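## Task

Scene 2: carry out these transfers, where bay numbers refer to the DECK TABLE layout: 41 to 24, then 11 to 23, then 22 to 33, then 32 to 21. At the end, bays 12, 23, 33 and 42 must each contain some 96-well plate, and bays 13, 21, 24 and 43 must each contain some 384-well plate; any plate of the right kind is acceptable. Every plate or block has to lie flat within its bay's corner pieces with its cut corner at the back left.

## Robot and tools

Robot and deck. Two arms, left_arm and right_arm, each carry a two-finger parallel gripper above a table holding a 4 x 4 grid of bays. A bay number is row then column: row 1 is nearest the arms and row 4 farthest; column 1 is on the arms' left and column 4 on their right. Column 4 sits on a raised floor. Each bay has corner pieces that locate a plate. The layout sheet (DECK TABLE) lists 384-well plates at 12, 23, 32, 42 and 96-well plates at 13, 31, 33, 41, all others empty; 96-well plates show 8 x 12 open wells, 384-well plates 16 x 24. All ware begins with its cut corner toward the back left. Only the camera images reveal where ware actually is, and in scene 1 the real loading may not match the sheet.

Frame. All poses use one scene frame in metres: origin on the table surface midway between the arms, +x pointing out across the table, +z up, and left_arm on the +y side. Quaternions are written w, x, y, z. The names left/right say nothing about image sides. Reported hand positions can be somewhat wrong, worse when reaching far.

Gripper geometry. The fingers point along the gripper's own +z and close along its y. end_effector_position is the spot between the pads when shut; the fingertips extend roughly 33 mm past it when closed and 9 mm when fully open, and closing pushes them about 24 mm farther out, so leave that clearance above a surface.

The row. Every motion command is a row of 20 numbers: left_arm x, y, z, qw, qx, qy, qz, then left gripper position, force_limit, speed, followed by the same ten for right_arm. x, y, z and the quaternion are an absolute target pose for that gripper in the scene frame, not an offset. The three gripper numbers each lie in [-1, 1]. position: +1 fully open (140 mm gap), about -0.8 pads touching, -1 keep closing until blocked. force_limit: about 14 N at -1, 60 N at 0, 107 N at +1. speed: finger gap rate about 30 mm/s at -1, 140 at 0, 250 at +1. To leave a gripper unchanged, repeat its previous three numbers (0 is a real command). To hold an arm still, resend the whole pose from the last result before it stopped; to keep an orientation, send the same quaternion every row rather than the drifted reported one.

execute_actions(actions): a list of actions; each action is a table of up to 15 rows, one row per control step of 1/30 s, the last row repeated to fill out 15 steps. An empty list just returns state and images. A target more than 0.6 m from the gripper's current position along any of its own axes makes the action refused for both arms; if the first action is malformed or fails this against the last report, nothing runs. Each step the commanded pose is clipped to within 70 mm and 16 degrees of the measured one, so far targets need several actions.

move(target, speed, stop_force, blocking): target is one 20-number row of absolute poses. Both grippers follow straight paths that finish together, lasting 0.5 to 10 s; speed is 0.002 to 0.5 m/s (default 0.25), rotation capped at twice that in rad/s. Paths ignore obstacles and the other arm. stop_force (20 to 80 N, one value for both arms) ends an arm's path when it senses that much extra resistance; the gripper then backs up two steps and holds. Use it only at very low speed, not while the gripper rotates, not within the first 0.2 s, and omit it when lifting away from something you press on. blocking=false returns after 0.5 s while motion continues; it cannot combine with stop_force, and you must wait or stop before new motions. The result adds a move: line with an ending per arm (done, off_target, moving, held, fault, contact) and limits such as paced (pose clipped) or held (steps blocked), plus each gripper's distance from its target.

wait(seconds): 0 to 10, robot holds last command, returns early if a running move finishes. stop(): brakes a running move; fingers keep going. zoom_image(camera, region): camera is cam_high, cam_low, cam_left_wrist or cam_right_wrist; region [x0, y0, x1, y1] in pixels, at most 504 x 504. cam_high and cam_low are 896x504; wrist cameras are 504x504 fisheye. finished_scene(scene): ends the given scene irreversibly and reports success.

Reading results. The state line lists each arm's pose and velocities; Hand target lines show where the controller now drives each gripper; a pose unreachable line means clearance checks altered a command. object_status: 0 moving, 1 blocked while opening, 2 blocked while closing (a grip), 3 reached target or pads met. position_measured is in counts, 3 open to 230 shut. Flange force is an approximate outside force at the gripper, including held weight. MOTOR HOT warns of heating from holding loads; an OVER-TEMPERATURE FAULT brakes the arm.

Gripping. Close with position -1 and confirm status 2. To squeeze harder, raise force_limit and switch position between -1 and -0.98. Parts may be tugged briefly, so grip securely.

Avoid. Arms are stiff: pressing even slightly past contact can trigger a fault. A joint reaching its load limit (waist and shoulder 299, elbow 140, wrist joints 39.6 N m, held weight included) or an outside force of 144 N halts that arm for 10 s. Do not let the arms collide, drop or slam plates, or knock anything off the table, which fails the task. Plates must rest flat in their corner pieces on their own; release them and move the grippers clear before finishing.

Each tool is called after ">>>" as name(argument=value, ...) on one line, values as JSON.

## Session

>>> execute_actions(actions=[])

Scene clock: 0.00 s.
left_arm: end_effector_position=(+0.7126, +0.6740, +0.3218) position_measured=3 object_status=3 end_effector_quat_wxyz=(-0.001, +0.997, +0.072, +0.000) end_effector_velocity=(-0.000, +0.000, -0.000) end_effector_angular_velocity=(-0.001, +0.001, +0.001) | right_arm: end_effector_position=(+0.6959, -0.4337, +0.3228) position_measured=3 object_status=3 end_effector_quat_wxyz=(-0.000, +0.999, +0.045, +0.002) end_effector_velocity=(-0.000, +0.000, -0.001) end_effector_angular_velocity=(+0.000, +0.001, -0.000)
Joint positions: left_arm=[-0.053  0.164  1.605  0.001  1.372  1.518] | right_arm=[-0.051  0.162  1.605  0.     1.372  1.519]
Joint velocities: left_arm=[ 0.     0.     0.    -0.001  0.    -0.   ] | right_arm=[-0.     0.     0.001  0.    -0.    -0.   ]
Flange force (N, the push that the arm receives, along the gripper's own x y z axes): no reading
Hand target (left_arm): +0.713, +0.674, +0.322; -0.001, +0.997, +0.072, +0.000
Hand target (right_arm): +0.696, -0.434, +0.323; -0.000, +0.999, +0.045, +0.002

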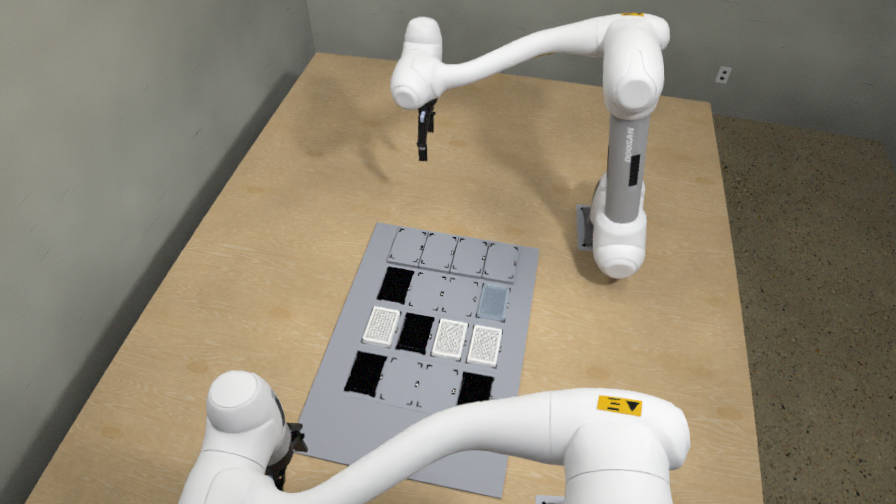

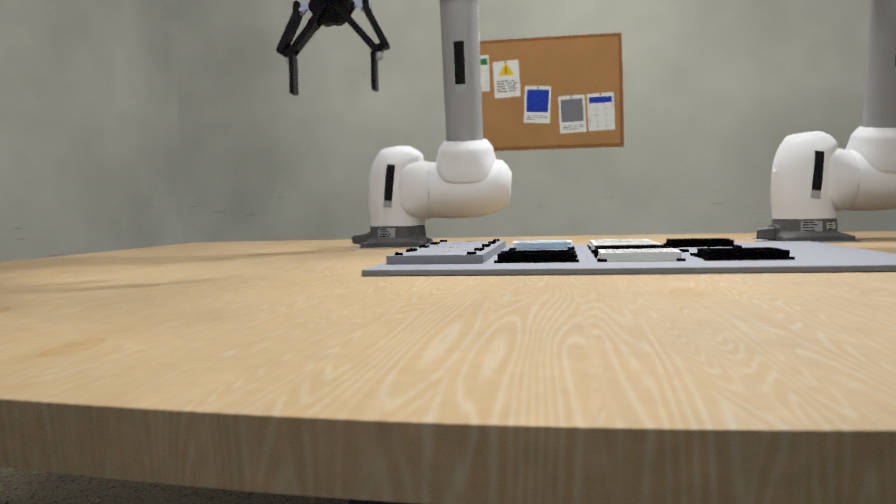

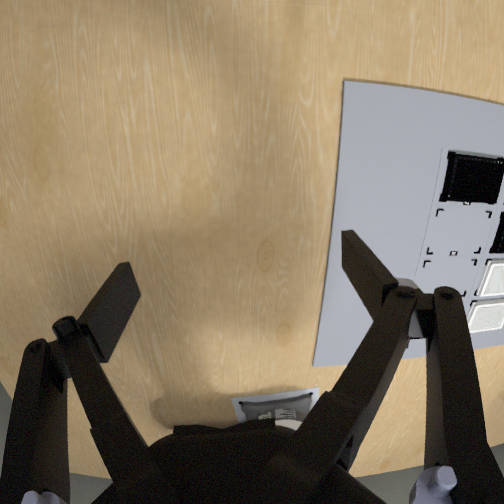

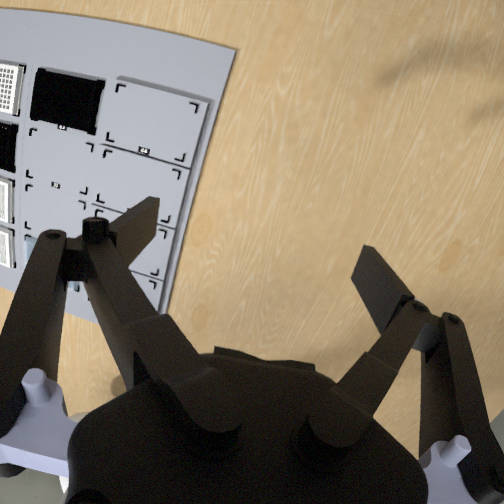

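>>> move(target=[0.72,0.2458,0.045,0,1,0,0,1,-0.5,0,0.5035,0.084,0.05,0,1,0,0,1,-0.5,0], speed=0.45)

>>> zoom_image(camera="cam_left_wrist", region=[100, 110, 504, 420])

>>> zoom_image(camera="cam_right_wrist", region=[100, 0, 440, 340])

Scene clock: 3.37 s.
left_arm: end_effector_position=(+0.7202, +0.2456, +0.0451) position_measured=3 object_status=3 end_effector_quat_wxyz=(+0.000, +1.000, -0.000, +0.000) end_effector_velocity=(-0.000, -0.000, -0.001) end_effector_angular_velocity=(+0.000, +0.001, -0.001) | right_arm: end_effector_position=(+0.5026, +0.0843, +0.0501) position_measured=3 object_status=3 end_effector_quat_wxyz=(-0.001, +1.000, +0.000, -0.000) end_effector_velocity=(-0.001, +0.000, -0.001) end_effector_angular_velocity=(-0.002, +0.002, +0.001)
Joint positions: left_arm=[-0.666  0.466  1.733 -0.     0.941  1.05 ] | right_arm=[0.766 0.466 1.723 0.003 0.952 2.426]
Joint velocities: left_arm=[-0.     0.001  0.     0.    -0.     0.   ] | right_arm=[ 0.001  0.002 -0.001 -0.     0.001  0.   ]
Flange force (N, the push that the arm receives, along the gripper's own x y z axes): left_arm=[2.8 1.4 -0.9] | right_arm=[-3.6 8.6 -4.2]
Hand target (left_arm): +0.720, +0.246, +0.045; +0.000, +1.000, -0.000, +0.000
Hand target (right_arm): +0.503, +0.084, +0.050; -0.001, +1.000, -0.000, -0.001
Off the commanded pose (left_arm): 0.000 m, 0 deg.
Off the commanded pose (right_arm): 0.001 m, 0 deg.
move: done

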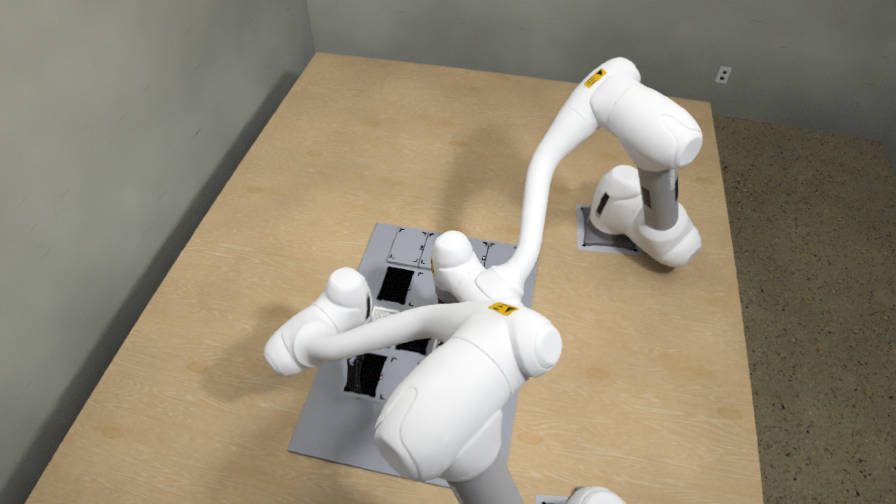

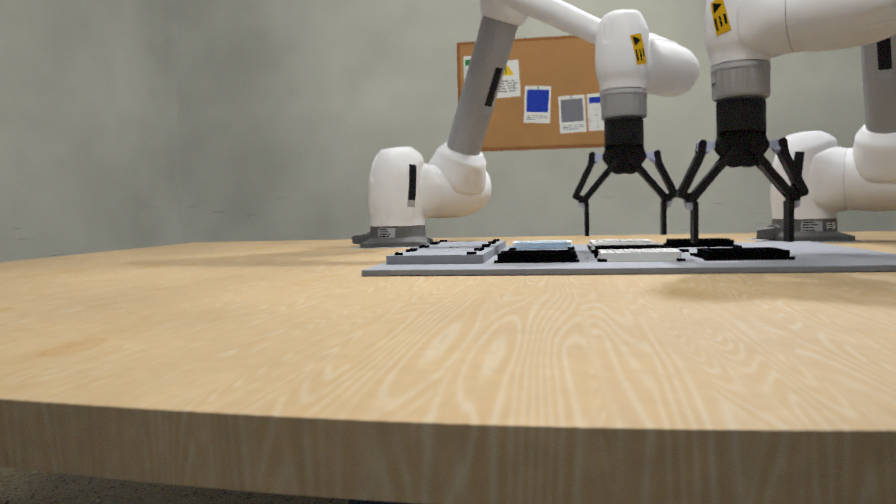

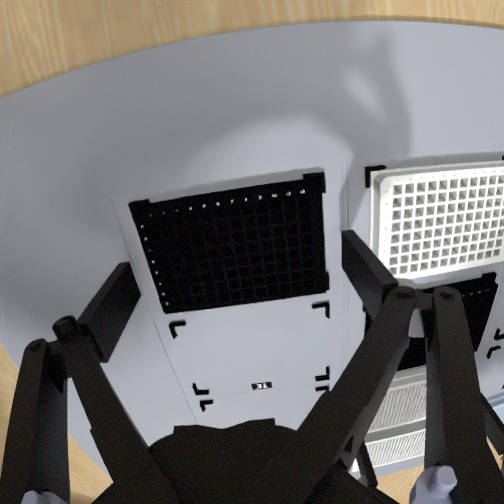

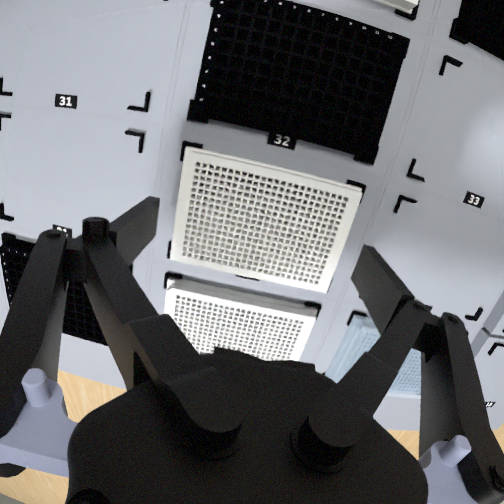

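Region (100, 110, 504, 420) of cam_left_wrist's 504x504 image, scaled by 1.248, with more detail than that image has; it fills the top 387 rows of this view, and the rest is white.

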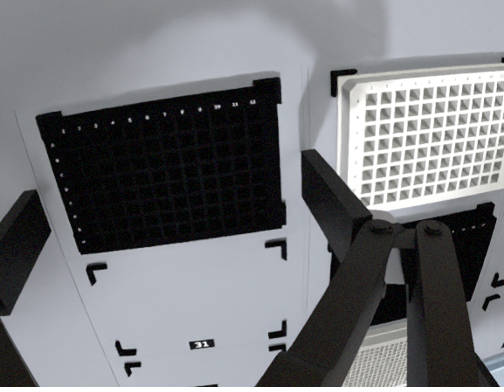

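Region (100, 0, 440, 340) of cam_right_wrist's 504x504 image, scaled by 1.482, with more detail than that image has.

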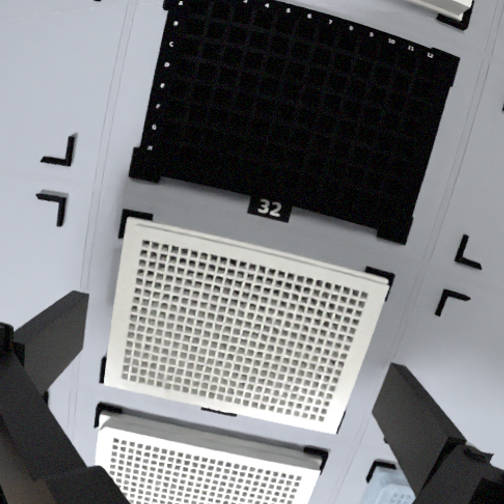

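>>> zoom_image(camera="cam_right_wrist", region=[310, 290, 450, 410])

>>> zoom_image(camera="cam_right_wrist", region=[0, 220, 140, 360])

>>> zoom_image(camera="cam_right_wrist", region=[424, 0, 504, 70])

>>> zoom_image(camera="cam_high", region=[370, 255, 430, 315])

Region (310, 290, 450, 410) of cam_right_wrist's 504x504 image, scaled by 3.600, with more detail than that image has; it fills the top 432 rows of this view, and the rest is white.

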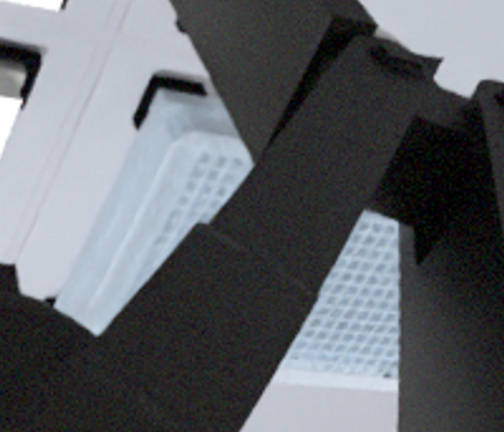

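Region (0, 220, 140, 360) of cam_right_wrist's 504x504 image, scaled by 3.600, with more detail than that image has.

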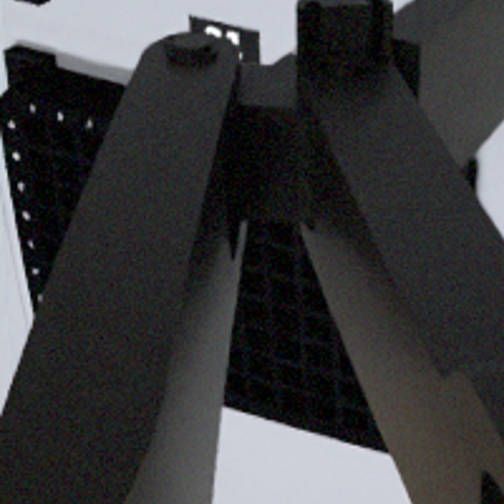

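Region (424, 0, 504, 70) of cam_right_wrist's 504x504 image, scaled by 6.300, with more detail than that image has; it fills the top 441 rows of this view, and the rest is white.

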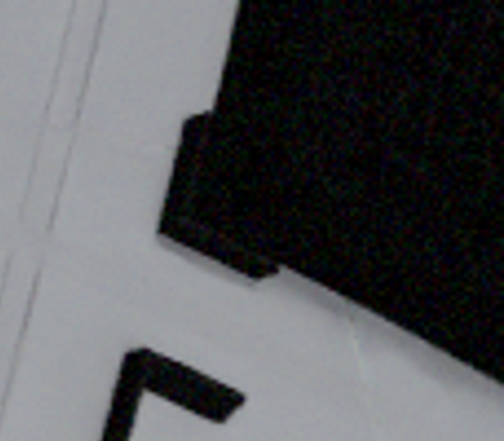

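Region (370, 255, 430, 315) of cam_high's 896x504 image, scaled by 8.400, with more detail than that image has.

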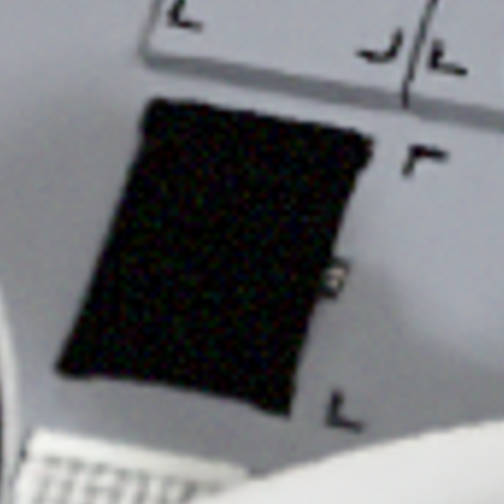

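>>> execute_actions(actions=[[[0.72,0.2458,0.0315,0,1,0,0,1,-0.5,0,0.5033,0.084,0.0315,0,1,0,0,1,-0.5,0]],[[0.72,0.2458,0.0315,0,1,0,0,-1,-0.5,-0.4,0.5033,0.084,0.0315,0,1,0,0,-1,-0.5,-0.4]]])

Scene clock: 6.50 s.
left_arm: end_effector_position=(+0.7201, +0.2458, +0.0317) position_measured=37 object_status=2 end_effector_quat_wxyz=(+0.000, +1.000, +0.000, +0.000) end_effector_velocity=(-0.000, -0.000, -0.001) end_effector_angular_velocity=(-0.000, +0.001, +0.001) | right_arm: end_effector_position=(+0.5034, +0.0841, +0.0318) position_measured=34 object_status=2 end_effector_quat_wxyz=(-0.000, +1.000, -0.000, +0.000) end_effector_velocity=(-0.001, -0.001, -0.003) end_effector_angular_velocity=(-0.003, +0.003, +0.001)
Joint positions: left_arm=[-0.666  0.479  1.742 -0.     0.92   1.049] | right_arm=[0.766 0.484 1.733 0.    0.924 2.428]
Joint velocities: left_arm=[-0.     0.001  0.    -0.001 -0.    -0.   ] | right_arm=[ 0.     0.003  0.002  0.    -0.001 -0.001]
Flange force (N, the push that the arm receives, along the gripper's own x y z axes): left_arm=[0.8 1.6 -16.7] | right_arm=[-6.4 14.7 -44.5]
Flange force at the end of the 1st action (N, along the gripper's axes at the end of the call): left_arm=[3.1 -1.9 1.1] | right_arm=[-4.9 12.4 -7.4]
Hand target (left_arm): +0.720, +0.246, +0.032; +0.000, +1.000, +0.000, -0.000
Hand target (right_arm): +0.503, +0.084, +0.032; +0.000, +1.000, +0.000, -0.000
Off the commanded pose (left_arm): 0.000 m, 0 deg.
Off the commanded pose (right_arm): 0.000 m, 0 deg.

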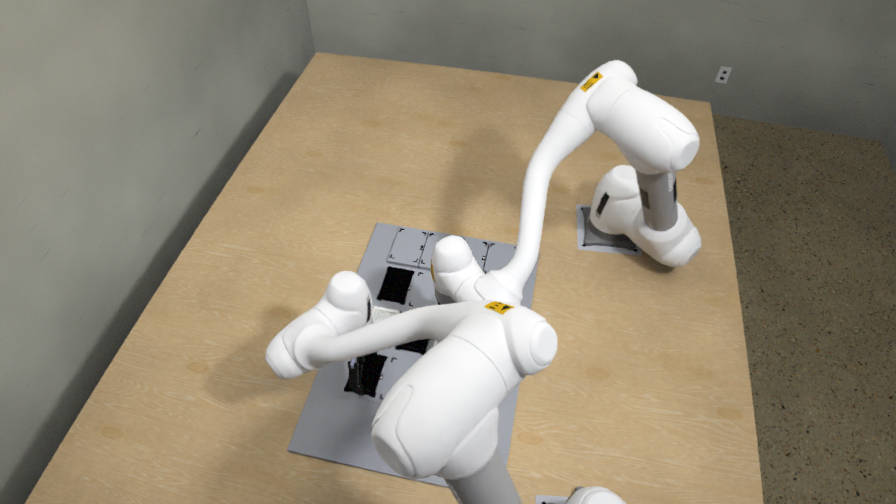

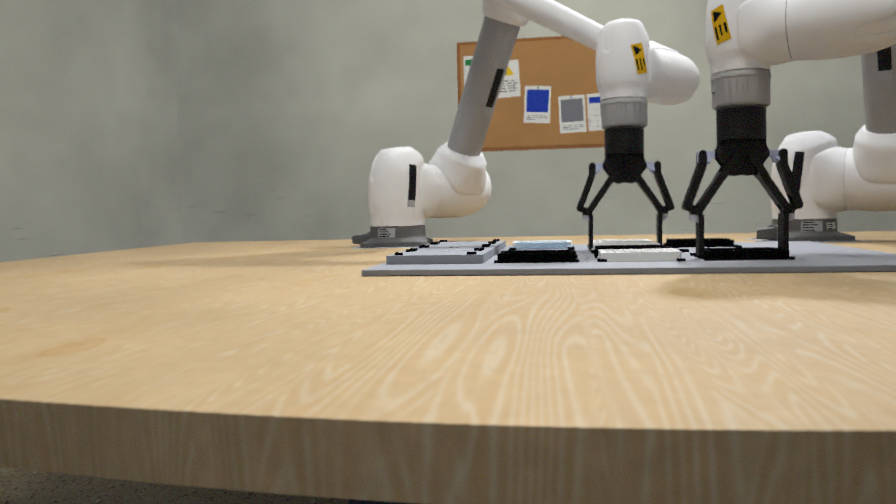

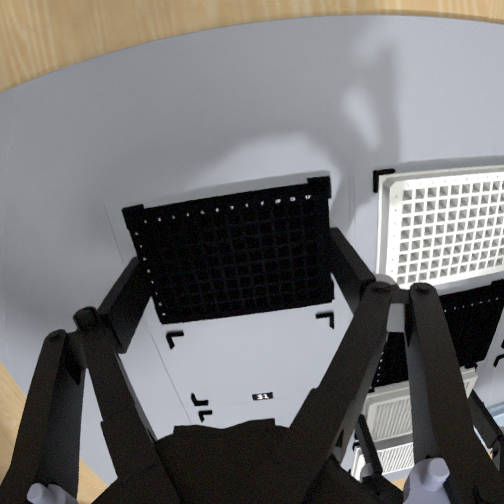

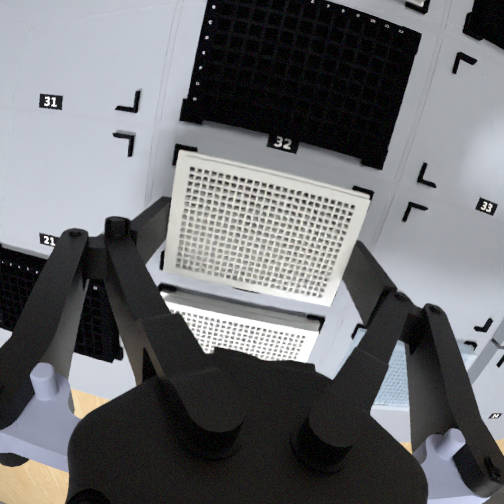

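>>> execute_actions(actions=[[[0.72,0.2458,0.034,0,1,0,0,-1,-0.5,-0.4,0.5033,0.084,0.034,0,1,0,0,-1,-0.5,-0.4],[0.72,0.2458,0.034,0,1,0,0,-1,-0.5,-0.4,0.5033,0.084,0.034,0,1,0,0,-1,-0.5,-0.4],[0.72,0.2458,0.034,0,1,0,0,-1,-0.5,-0.4,0.5033,0.084,0.034,0,1,0,0,-1,-0.5,-0.4],[0.72,0.2458,0.062,0,1,0,0,-1,-0.5,-0.4,0.5033,0.084,0.07,0,1,0,0,-1,-0.5,-0.4]]])

>>> move(target=[0.613,-0.082,0.06,0,1,0,0,-1,-0.5,-0.4,0.5037,-0.2448,0.065,0,1,0,0,-1,-0.5,-0.4], speed=0.3)

Scene clock: 7.63 s.
left_arm: end_effector_position=(+0.7200, +0.2458, +0.0620) position_measured=37 object_status=2 end_effector_quat_wxyz=(-0.000, +1.000, -0.000, +0.000) end_effector_velocity=(-0.001, -0.000, +0.000) end_effector_angular_velocity=(+0.000, +0.001, +0.001) | right_arm: end_effector_position=(+0.5031, +0.0840, +0.0700) position_measured=37 object_status=2 end_effector_quat_wxyz=(+0.000, +1.000, +0.000, -0.000) end_effector_velocity=(+0.001, +0.000, +0.001) end_effector_angular_velocity=(+0.001, -0.001, +0.000)
Joint positions: left_arm=[-0.666  0.45   1.721  0.     0.97   1.049] | right_arm=[0.766 0.448 1.708 0.    0.986 2.428]
Joint velocities: left_arm=[-0.    -0.    -0.    -0.001  0.002 -0.001] | right_arm=[-0.    -0.001 -0.    -0.001 -0.    -0.   ]
Flange force (N, the push that the arm receives, along the gripper's own x y z axes): left_arm=[4.9 -0.8 3.6] | right_arm=[-4.2 10.1 -5.4]
Hand target (left_arm): +0.720, +0.246, +0.062; -0.000, +1.000, +0.000, +0.000
Hand target (right_arm): +0.503, +0.084, +0.070; -0.000, +1.000, +0.000, -0.000
Off the commanded pose (left_arm): 0.000 m, 0 deg.
Off the commanded pose (right_arm): 0.000 m, 0 deg.

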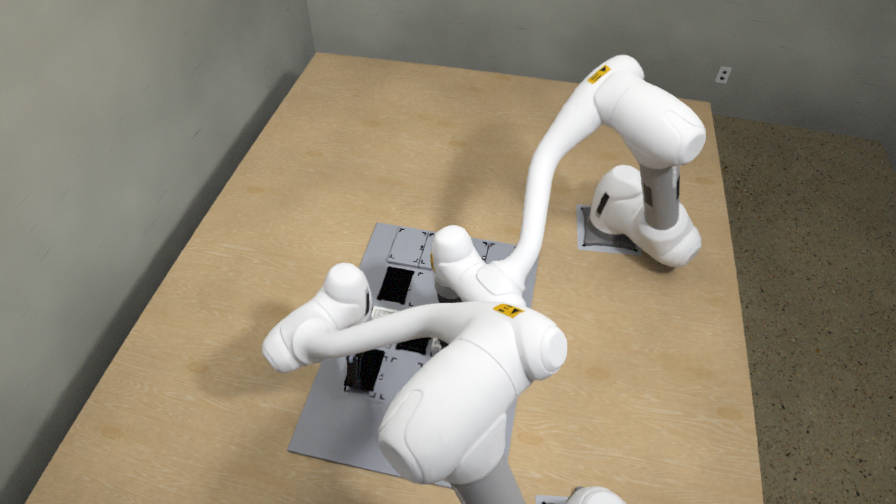

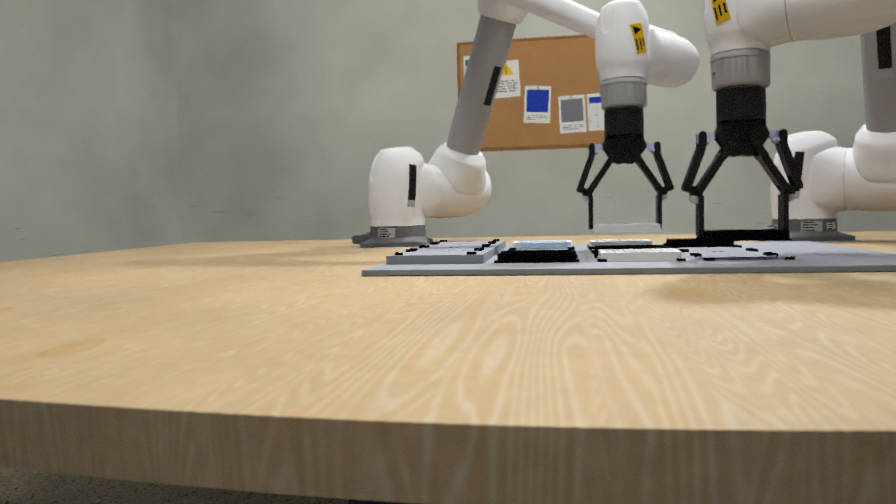

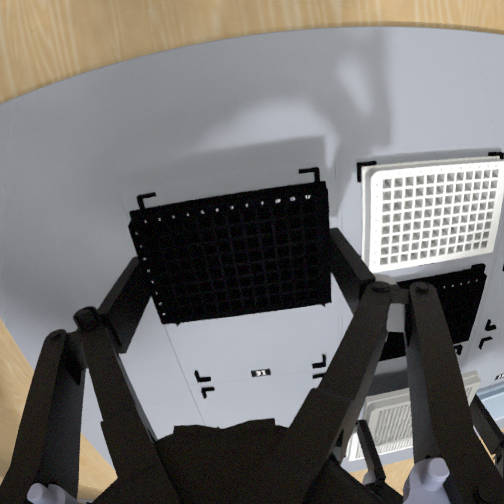

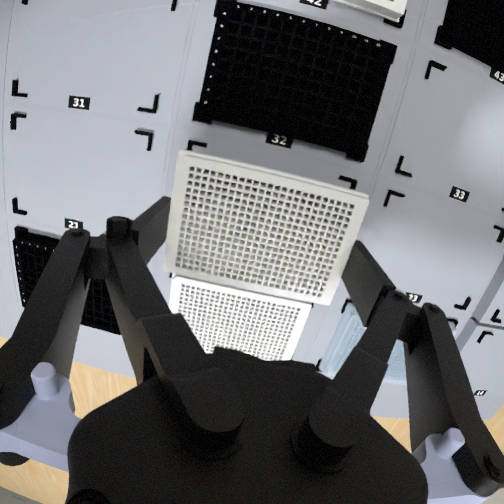

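Scene clock: 9.20 s.
left_arm: end_effector_position=(+0.6131, -0.0821, +0.0600) position_measured=37 object_status=2 end_effector_quat_wxyz=(+0.000, +1.000, +0.000, +0.000) end_effector_velocity=(+0.001, -0.000, -0.001) end_effector_angular_velocity=(-0.000, -0.000, +0.001) | right_arm: end_effector_position=(+0.5045, -0.2451, +0.0648) position_measured=37 object_status=2 end_effector_quat_wxyz=(+0.000, +1.000, -0.000, +0.000) end_effector_velocity=(-0.000, +0.000, +0.000) end_effector_angular_velocity=(+0.001, -0.000, +0.000)
Joint positions: left_arm=[-1.067  0.625  1.435 -0.     1.081  0.647] | right_arm=[ 0.343  0.158  2.131 -0.002  0.853  2.005]
Joint velocities: left_arm=[ 0.001  0.001 -0.    -0.    -0.001 -0.   ] | right_arm=[ 0.    -0.001  0.     0.     0.    -0.001]
Flange force (N, the push that the arm receives, along the gripper's own x y z axes): left_arm=[-0.6 0.7 0.0] | right_arm=[-5.2 4.6 -2.3]
Hand target (left_arm): +0.613, -0.082, +0.060; +0.000, +1.000, +0.000, +0.000
Hand target (right_arm): +0.504, -0.245, +0.065; +0.000, +1.000, -0.000, +0.000
Off the commanded pose (left_arm): 0.000 m, 0 deg.
Off the commanded pose (right_arm): 0.001 m, 0 deg.
move: done

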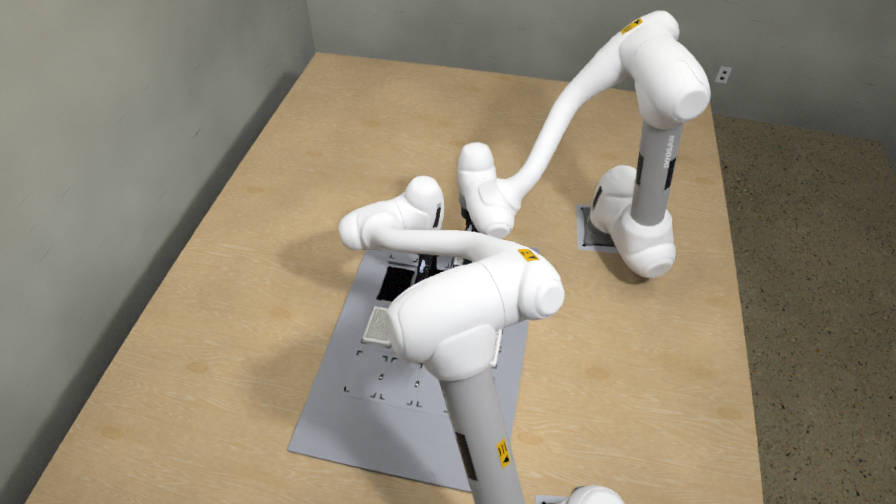

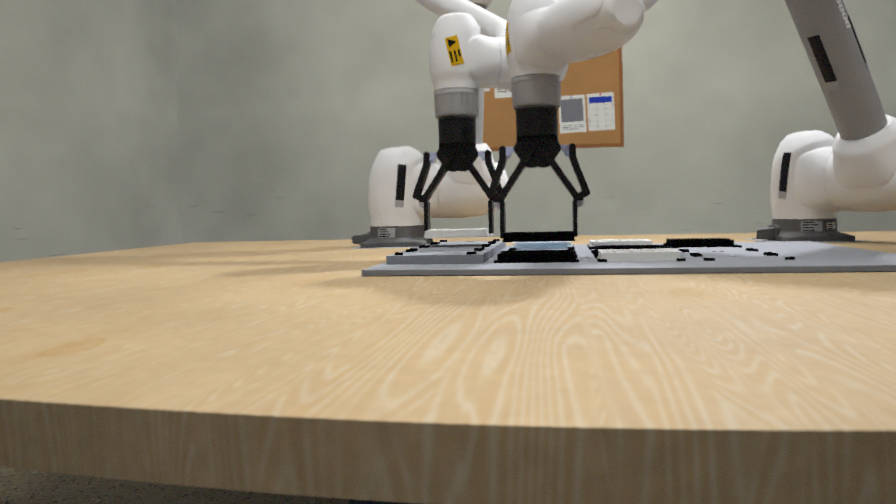

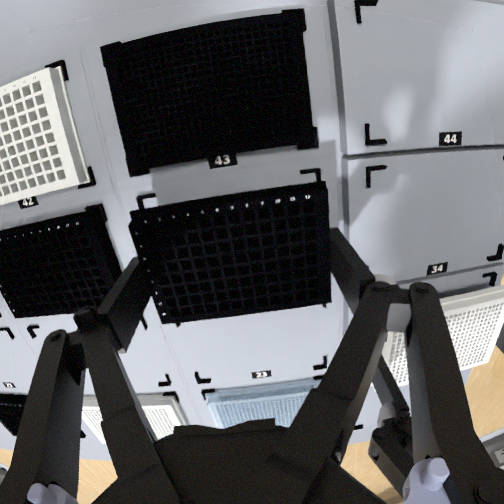

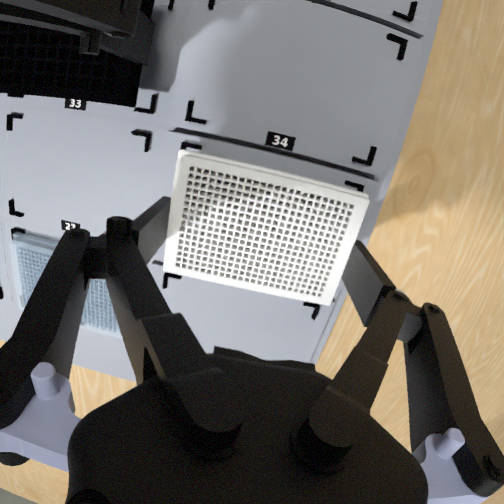

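>>> execute_actions(actions=[[[0.613,-0.082,0.043,0,1,0,0,-1,-0.5,-0.4,0.5037,-0.2448,0.058,0,1,0,0,-1,-0.5,-0.4]]])

Scene clock: 10.80 s.
left_arm: end_effector_position=(+0.6130, -0.0819, +0.0430) position_measured=37 object_status=2 end_effector_quat_wxyz=(-0.000, +1.000, +0.000, -0.000) end_effector_velocity=(+0.000, -0.000, +0.001) end_effector_angular_velocity=(-0.000, -0.002, -0.001) | right_arm: end_effector_position=(+0.5037, -0.2448, +0.0580) position_measured=37 object_status=2 end_effector_quat_wxyz=(+0.000, +1.000, -0.000, -0.000) end_effector_velocity=(-0.000, +0.001, -0.000) end_effector_angular_velocity=(+0.000, +0.000, +0.002)
Joint positions: left_arm=[-1.067  0.638  1.446 -0.     1.057  0.647] | right_arm=[0.343 0.165 2.137 0.    0.839 2.005]
Joint velocities: left_arm=[-0.001 -0.001  0.     0.002 -0.     0.   ] | right_arm=[ 0.001  0.     0.     0.    -0.    -0.   ]
Flange force (N, the push that the arm receives, along the gripper's own x y z axes): left_arm=[2.7 -3.2 -1.7] | right_arm=[-9.0 7.7 -8.4]
Hand target (left_arm): +0.613, -0.082, +0.043; +0.000, +1.000, -0.000, -0.000
Hand target (right_arm): +0.504, -0.245, +0.058; +0.000, +1.000, -0.000, -0.000
Off the commanded pose (left_arm): 0.000 m, 0 deg.
Off the commanded pose (right_arm): 0.000 m, 0 deg.

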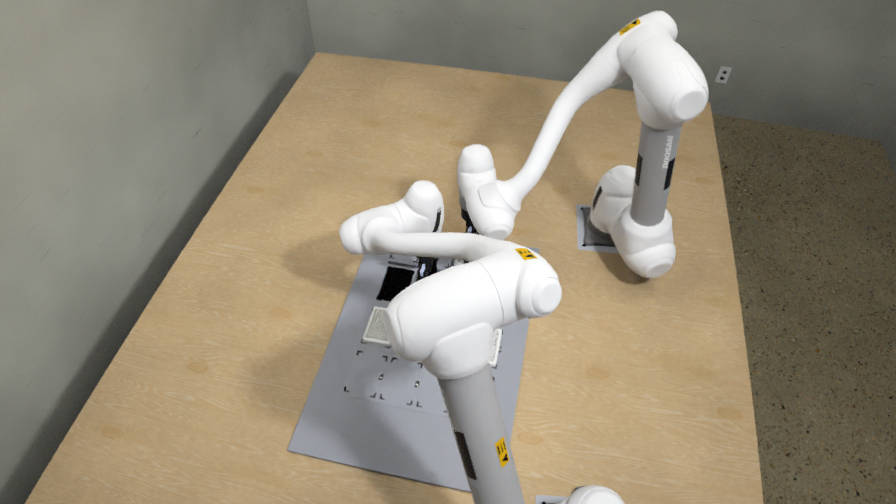

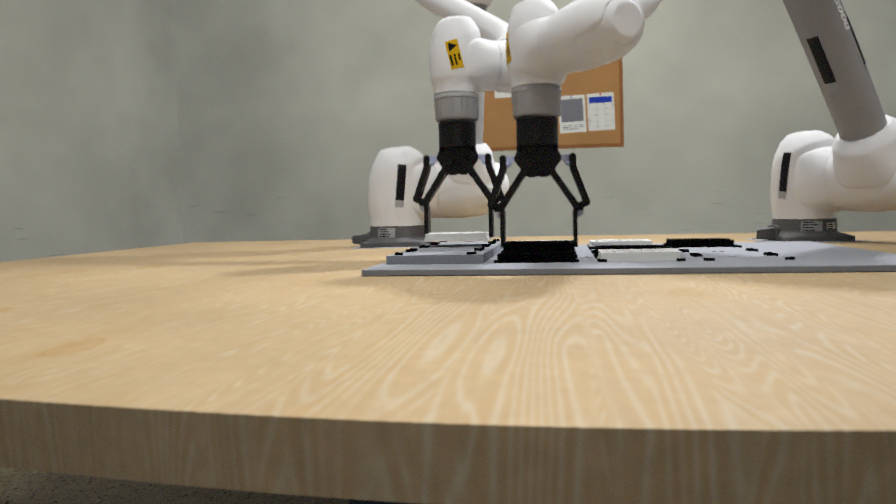

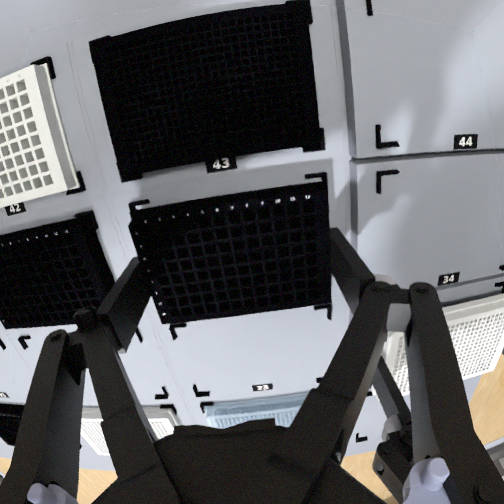

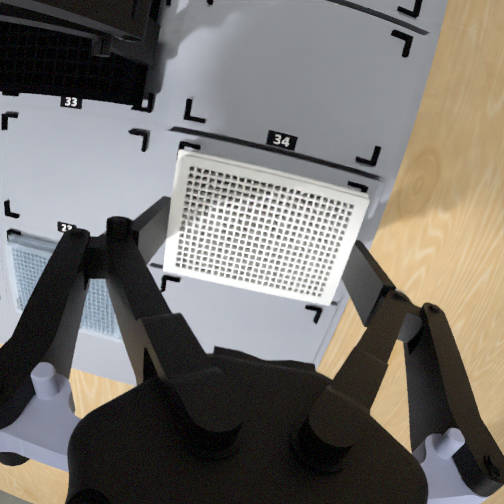

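>>> move(target=[0.613,-0.082,0.0315,0,1,0,0,-1,-0.5,-0.4,0.5037,-0.2448,0.0465,0,1,0,0,-1,-0.5,-0.4], speed=0.015, stop_force=20)

>>> zoom_image(camera="cam_left_wrist", region=[100,140,360,360])

>>> zoom_image(camera="cam_right_wrist", region=[140,110,400,340])

Scene clock: 12.27 s.
left_arm: end_effector_position=(+0.6130, -0.0820, +0.0318) position_measured=37 object_status=2 end_effector_quat_wxyz=(+0.000, +1.000, -0.000, +0.000) end_effector_velocity=(-0.000, +0.000, +0.001) end_effector_angular_velocity=(+0.001, +0.001, +0.001) | right_arm: end_effector_position=(+0.5038, -0.2448, +0.0465) position_measured=37 object_status=2 end_effector_quat_wxyz=(-0.000, +1.000, -0.000, +0.000) end_effector_velocity=(-0.000, -0.000, -0.001) end_effector_angular_velocity=(+0.000, +0.002, -0.001)
Joint positions: left_arm=[-1.067  0.648  1.453 -0.     1.041  0.647] | right_arm=[0.343 0.18  2.146 0.    0.815 2.005]
Joint velocities: left_arm=[ 0.    -0.001 -0.    -0.     0.001 -0.   ] | right_arm=[-0.     0.001  0.     0.001 -0.    -0.   ]
Flange force (N, the push that the arm receives, along the gripper's own x y z axes): left_arm=[-2.6 -1.6 -28.5] | right_arm=[1.8 7.1 -22.2]
Hand target (left_arm): +0.613, -0.082, +0.032; +0.000, +1.000, -0.000, +0.000
Hand target (right_arm): +0.504, -0.245, +0.046; +0.000, +1.000, -0.000, +0.000
Off the commanded pose (left_arm): 0.000 m, 0 deg.
Off the commanded pose (right_arm): 0.000 m, 0 deg.
move: contact (left_arm)

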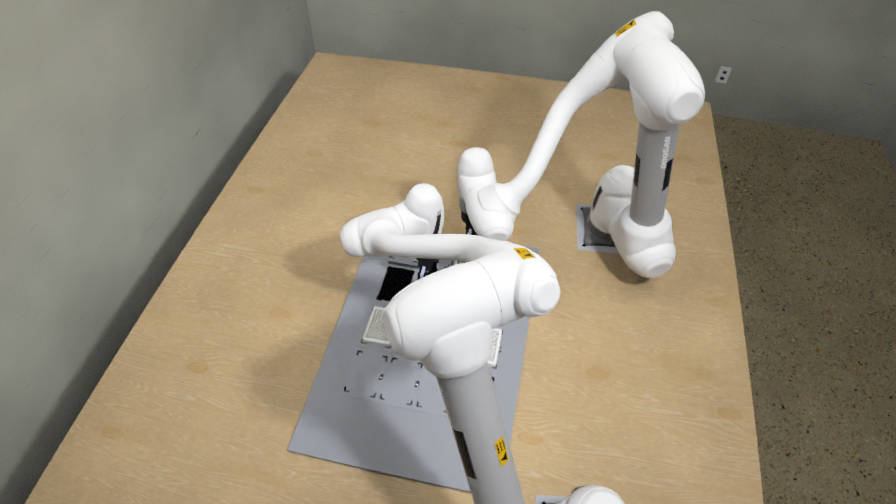

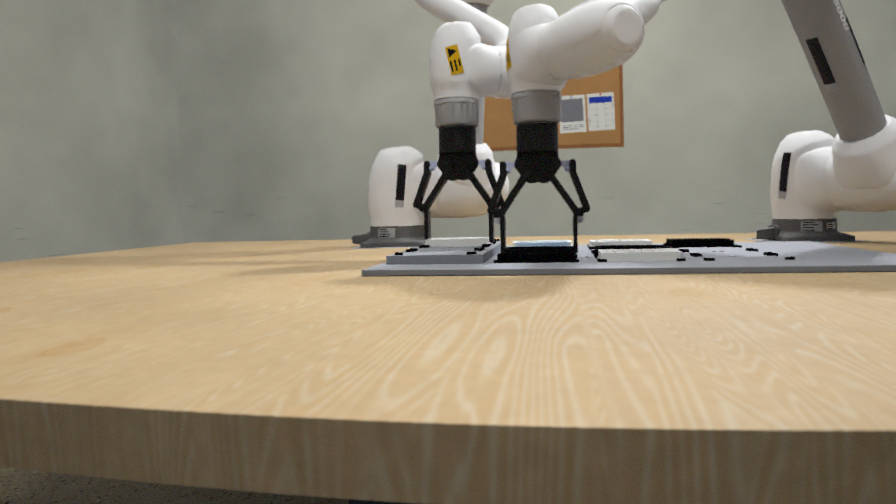

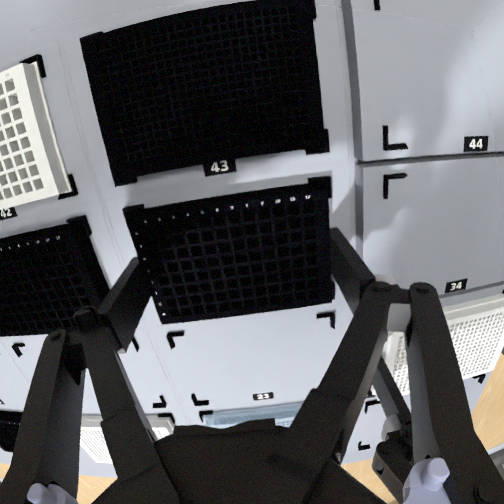

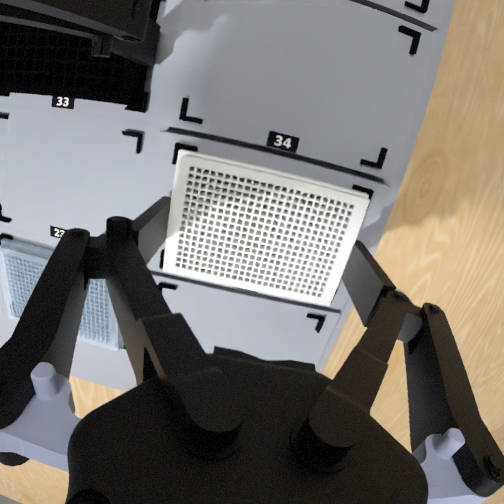

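Region (100, 140, 360, 360) of cam_left_wrist's 504x504 image, scaled by 1.938, with more detail than that image has; it fills the top 426 rows of this view, and the rest is white.

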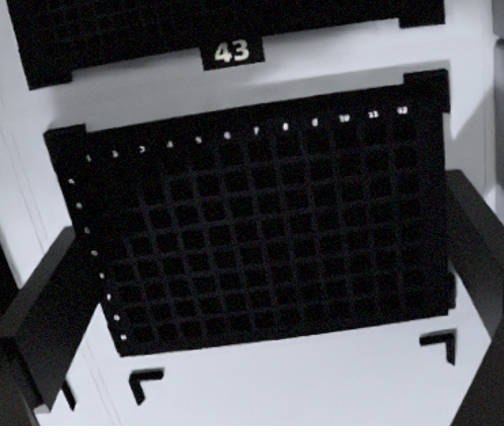

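Region (140, 110, 400, 340) of cam_right_wrist's 504x504 image, scaled by 1.938, with more detail than that image has; it fills the top 446 rows of this view, and the rest is white.

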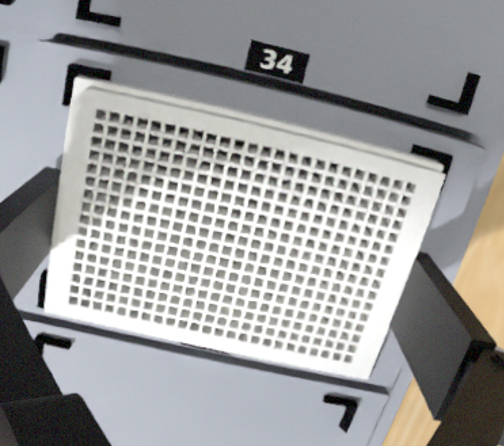

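>>> execute_actions(actions=[[[0.613,-0.082,0.0325,0,1,0,0,1,-0.5,0,0.5037,-0.2448,0.0475,0,1,0,0,1,-0.5,0]],[[0.613,-0.082,0.065,0,1,0,0,1,-0.5,0,0.5037,-0.2448,0.075,0,1,0,0,1,-0.5,0]],[[0.58,0.02,0.065,0,1,0,0,1,-0.5,0,0.5037,-0.2448,0.075,0,1,0,0,1,-0.5,0]],[[0.53,0.13,0.065,0,1,0,0,1,-0.5,0,0.53,-0.19,0.075,0,1,0,0,1,-0.5,0]],[[0.47,0.24,0.065,0,1,0,0,1,-0.5,0,0.56,-0.10,0.07,0,1,0,0,1,-0.5,0]],[[0.41,0.34,0.065,0,1,0,0,1,-0.5,0,0.59,-0.01,0.065,0,1,0,0,1,-0.5,0]],[[0.40,0.40,0.065,0,1,0,0,1,-0.5,0,0.6103,0.084,0.06,0,1,0,0,1,-0.5,0]]])

Scene clock: 16.37 s.
left_arm: end_effector_position=(+0.4000, +0.4000, +0.0650) position_measured=3 object_status=3 end_effector_quat_wxyz=(-0.000, +1.000, -0.000, -0.000) end_effector_velocity=(+0.000, -0.000, -0.000) end_effector_angular_velocity=(-0.000, +0.000, -0.001) | right_arm: end_effector_position=(+0.6100, +0.0841, +0.0601) position_measured=3 object_status=3 end_effector_quat_wxyz=(-0.000, +1.000, +0.000, -0.000) end_effector_velocity=(+0.000, -0.000, -0.000) end_effector_angular_velocity=(-0.000, +0.001, -0.000)
Joint positions: left_arm=[-0.735 -0.066  2.368  0.     0.839  0.98 ] | right_arm=[0.666 0.553 1.557 0.    1.031 2.327]
Joint velocities: left_arm=[-0.     0.    -0.    -0.    -0.     0.001] | right_arm=[-0.001  0.     0.     0.     0.    -0.   ]
Flange force (N, the push that the arm receives, along the gripper's own x y z axes): left_arm=[5.9 -4.4 -1.8] | right_arm=[-8.2 12.7 -5.8]
Flange force at the end of the 3rd action (N, along the gripper's axes at the end of the call): left_arm=[0.9 3.5 -1.5] | right_arm=[-3.0 9.4 -3.9]
Flange force at the end of the 4th action (N, along the gripper's axes at the end of the call): left_arm=[3.1 0.7 -0.3] | right_arm=[-5.0 11.6 -6.0]
Flange force at the end of the 5th action (N, along the gripper's axes at the end of the call): left_arm=[1.9 4.1 5.0] | right_arm=[-2.9 7.4 -4.4]
Flange force at the end of the 6th action (N, along the gripper's axes at the end of the call): left_arm=[10.1 0.5 6.1] | right_arm=[-5.2 7.1 -1.5]
Hand target (left_arm): +0.400, +0.400, +0.065; -0.000, +1.000, +0.000, -0.000
Hand target (right_arm): +0.610, +0.084, +0.060; -0.000, +1.000, +0.000, -0.000
Off the commanded pose (left_arm): 0.000 m, 0 deg.
Off the commanded pose (right_arm): 0.000 m, 0 deg.

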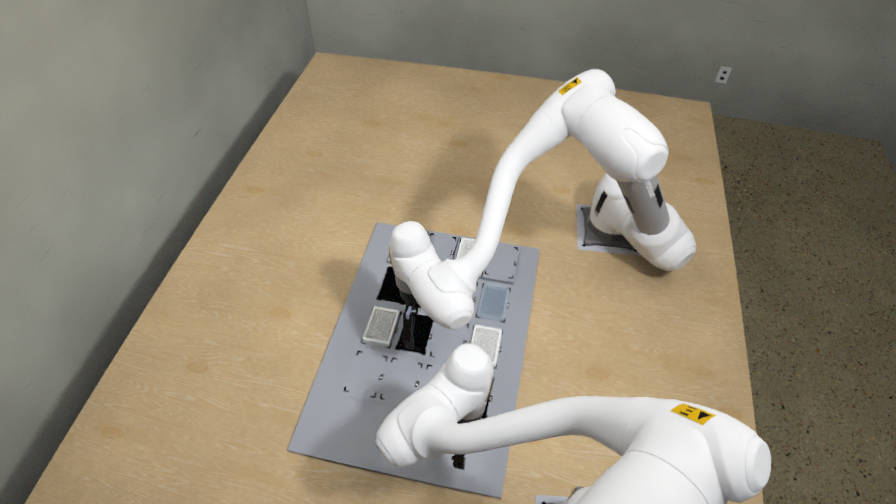

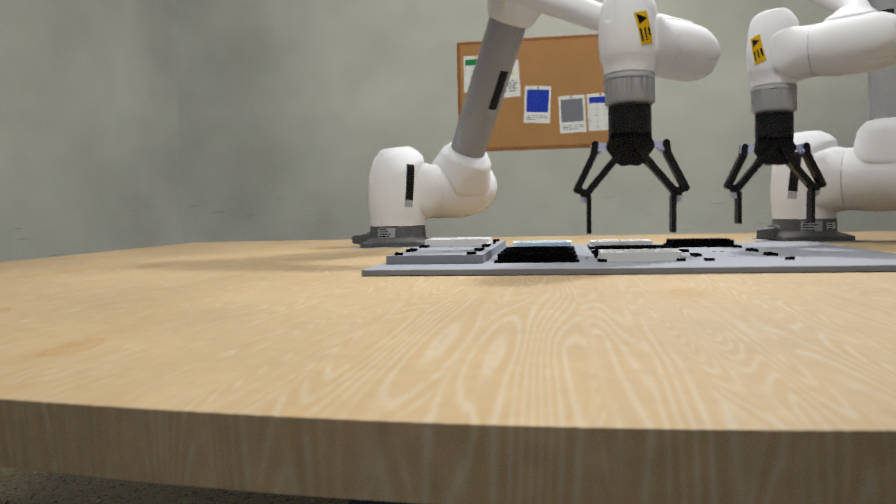

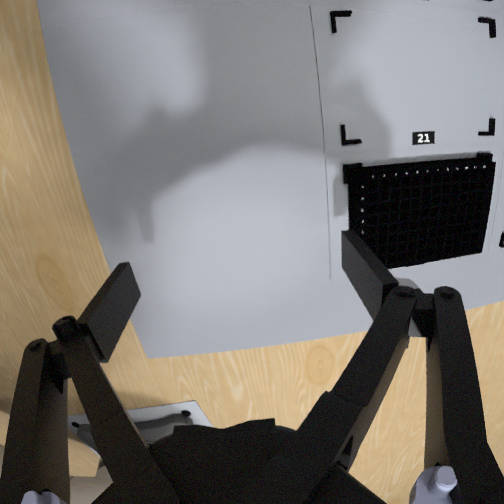

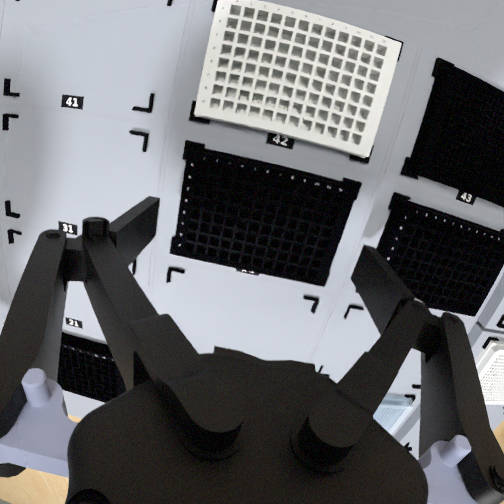

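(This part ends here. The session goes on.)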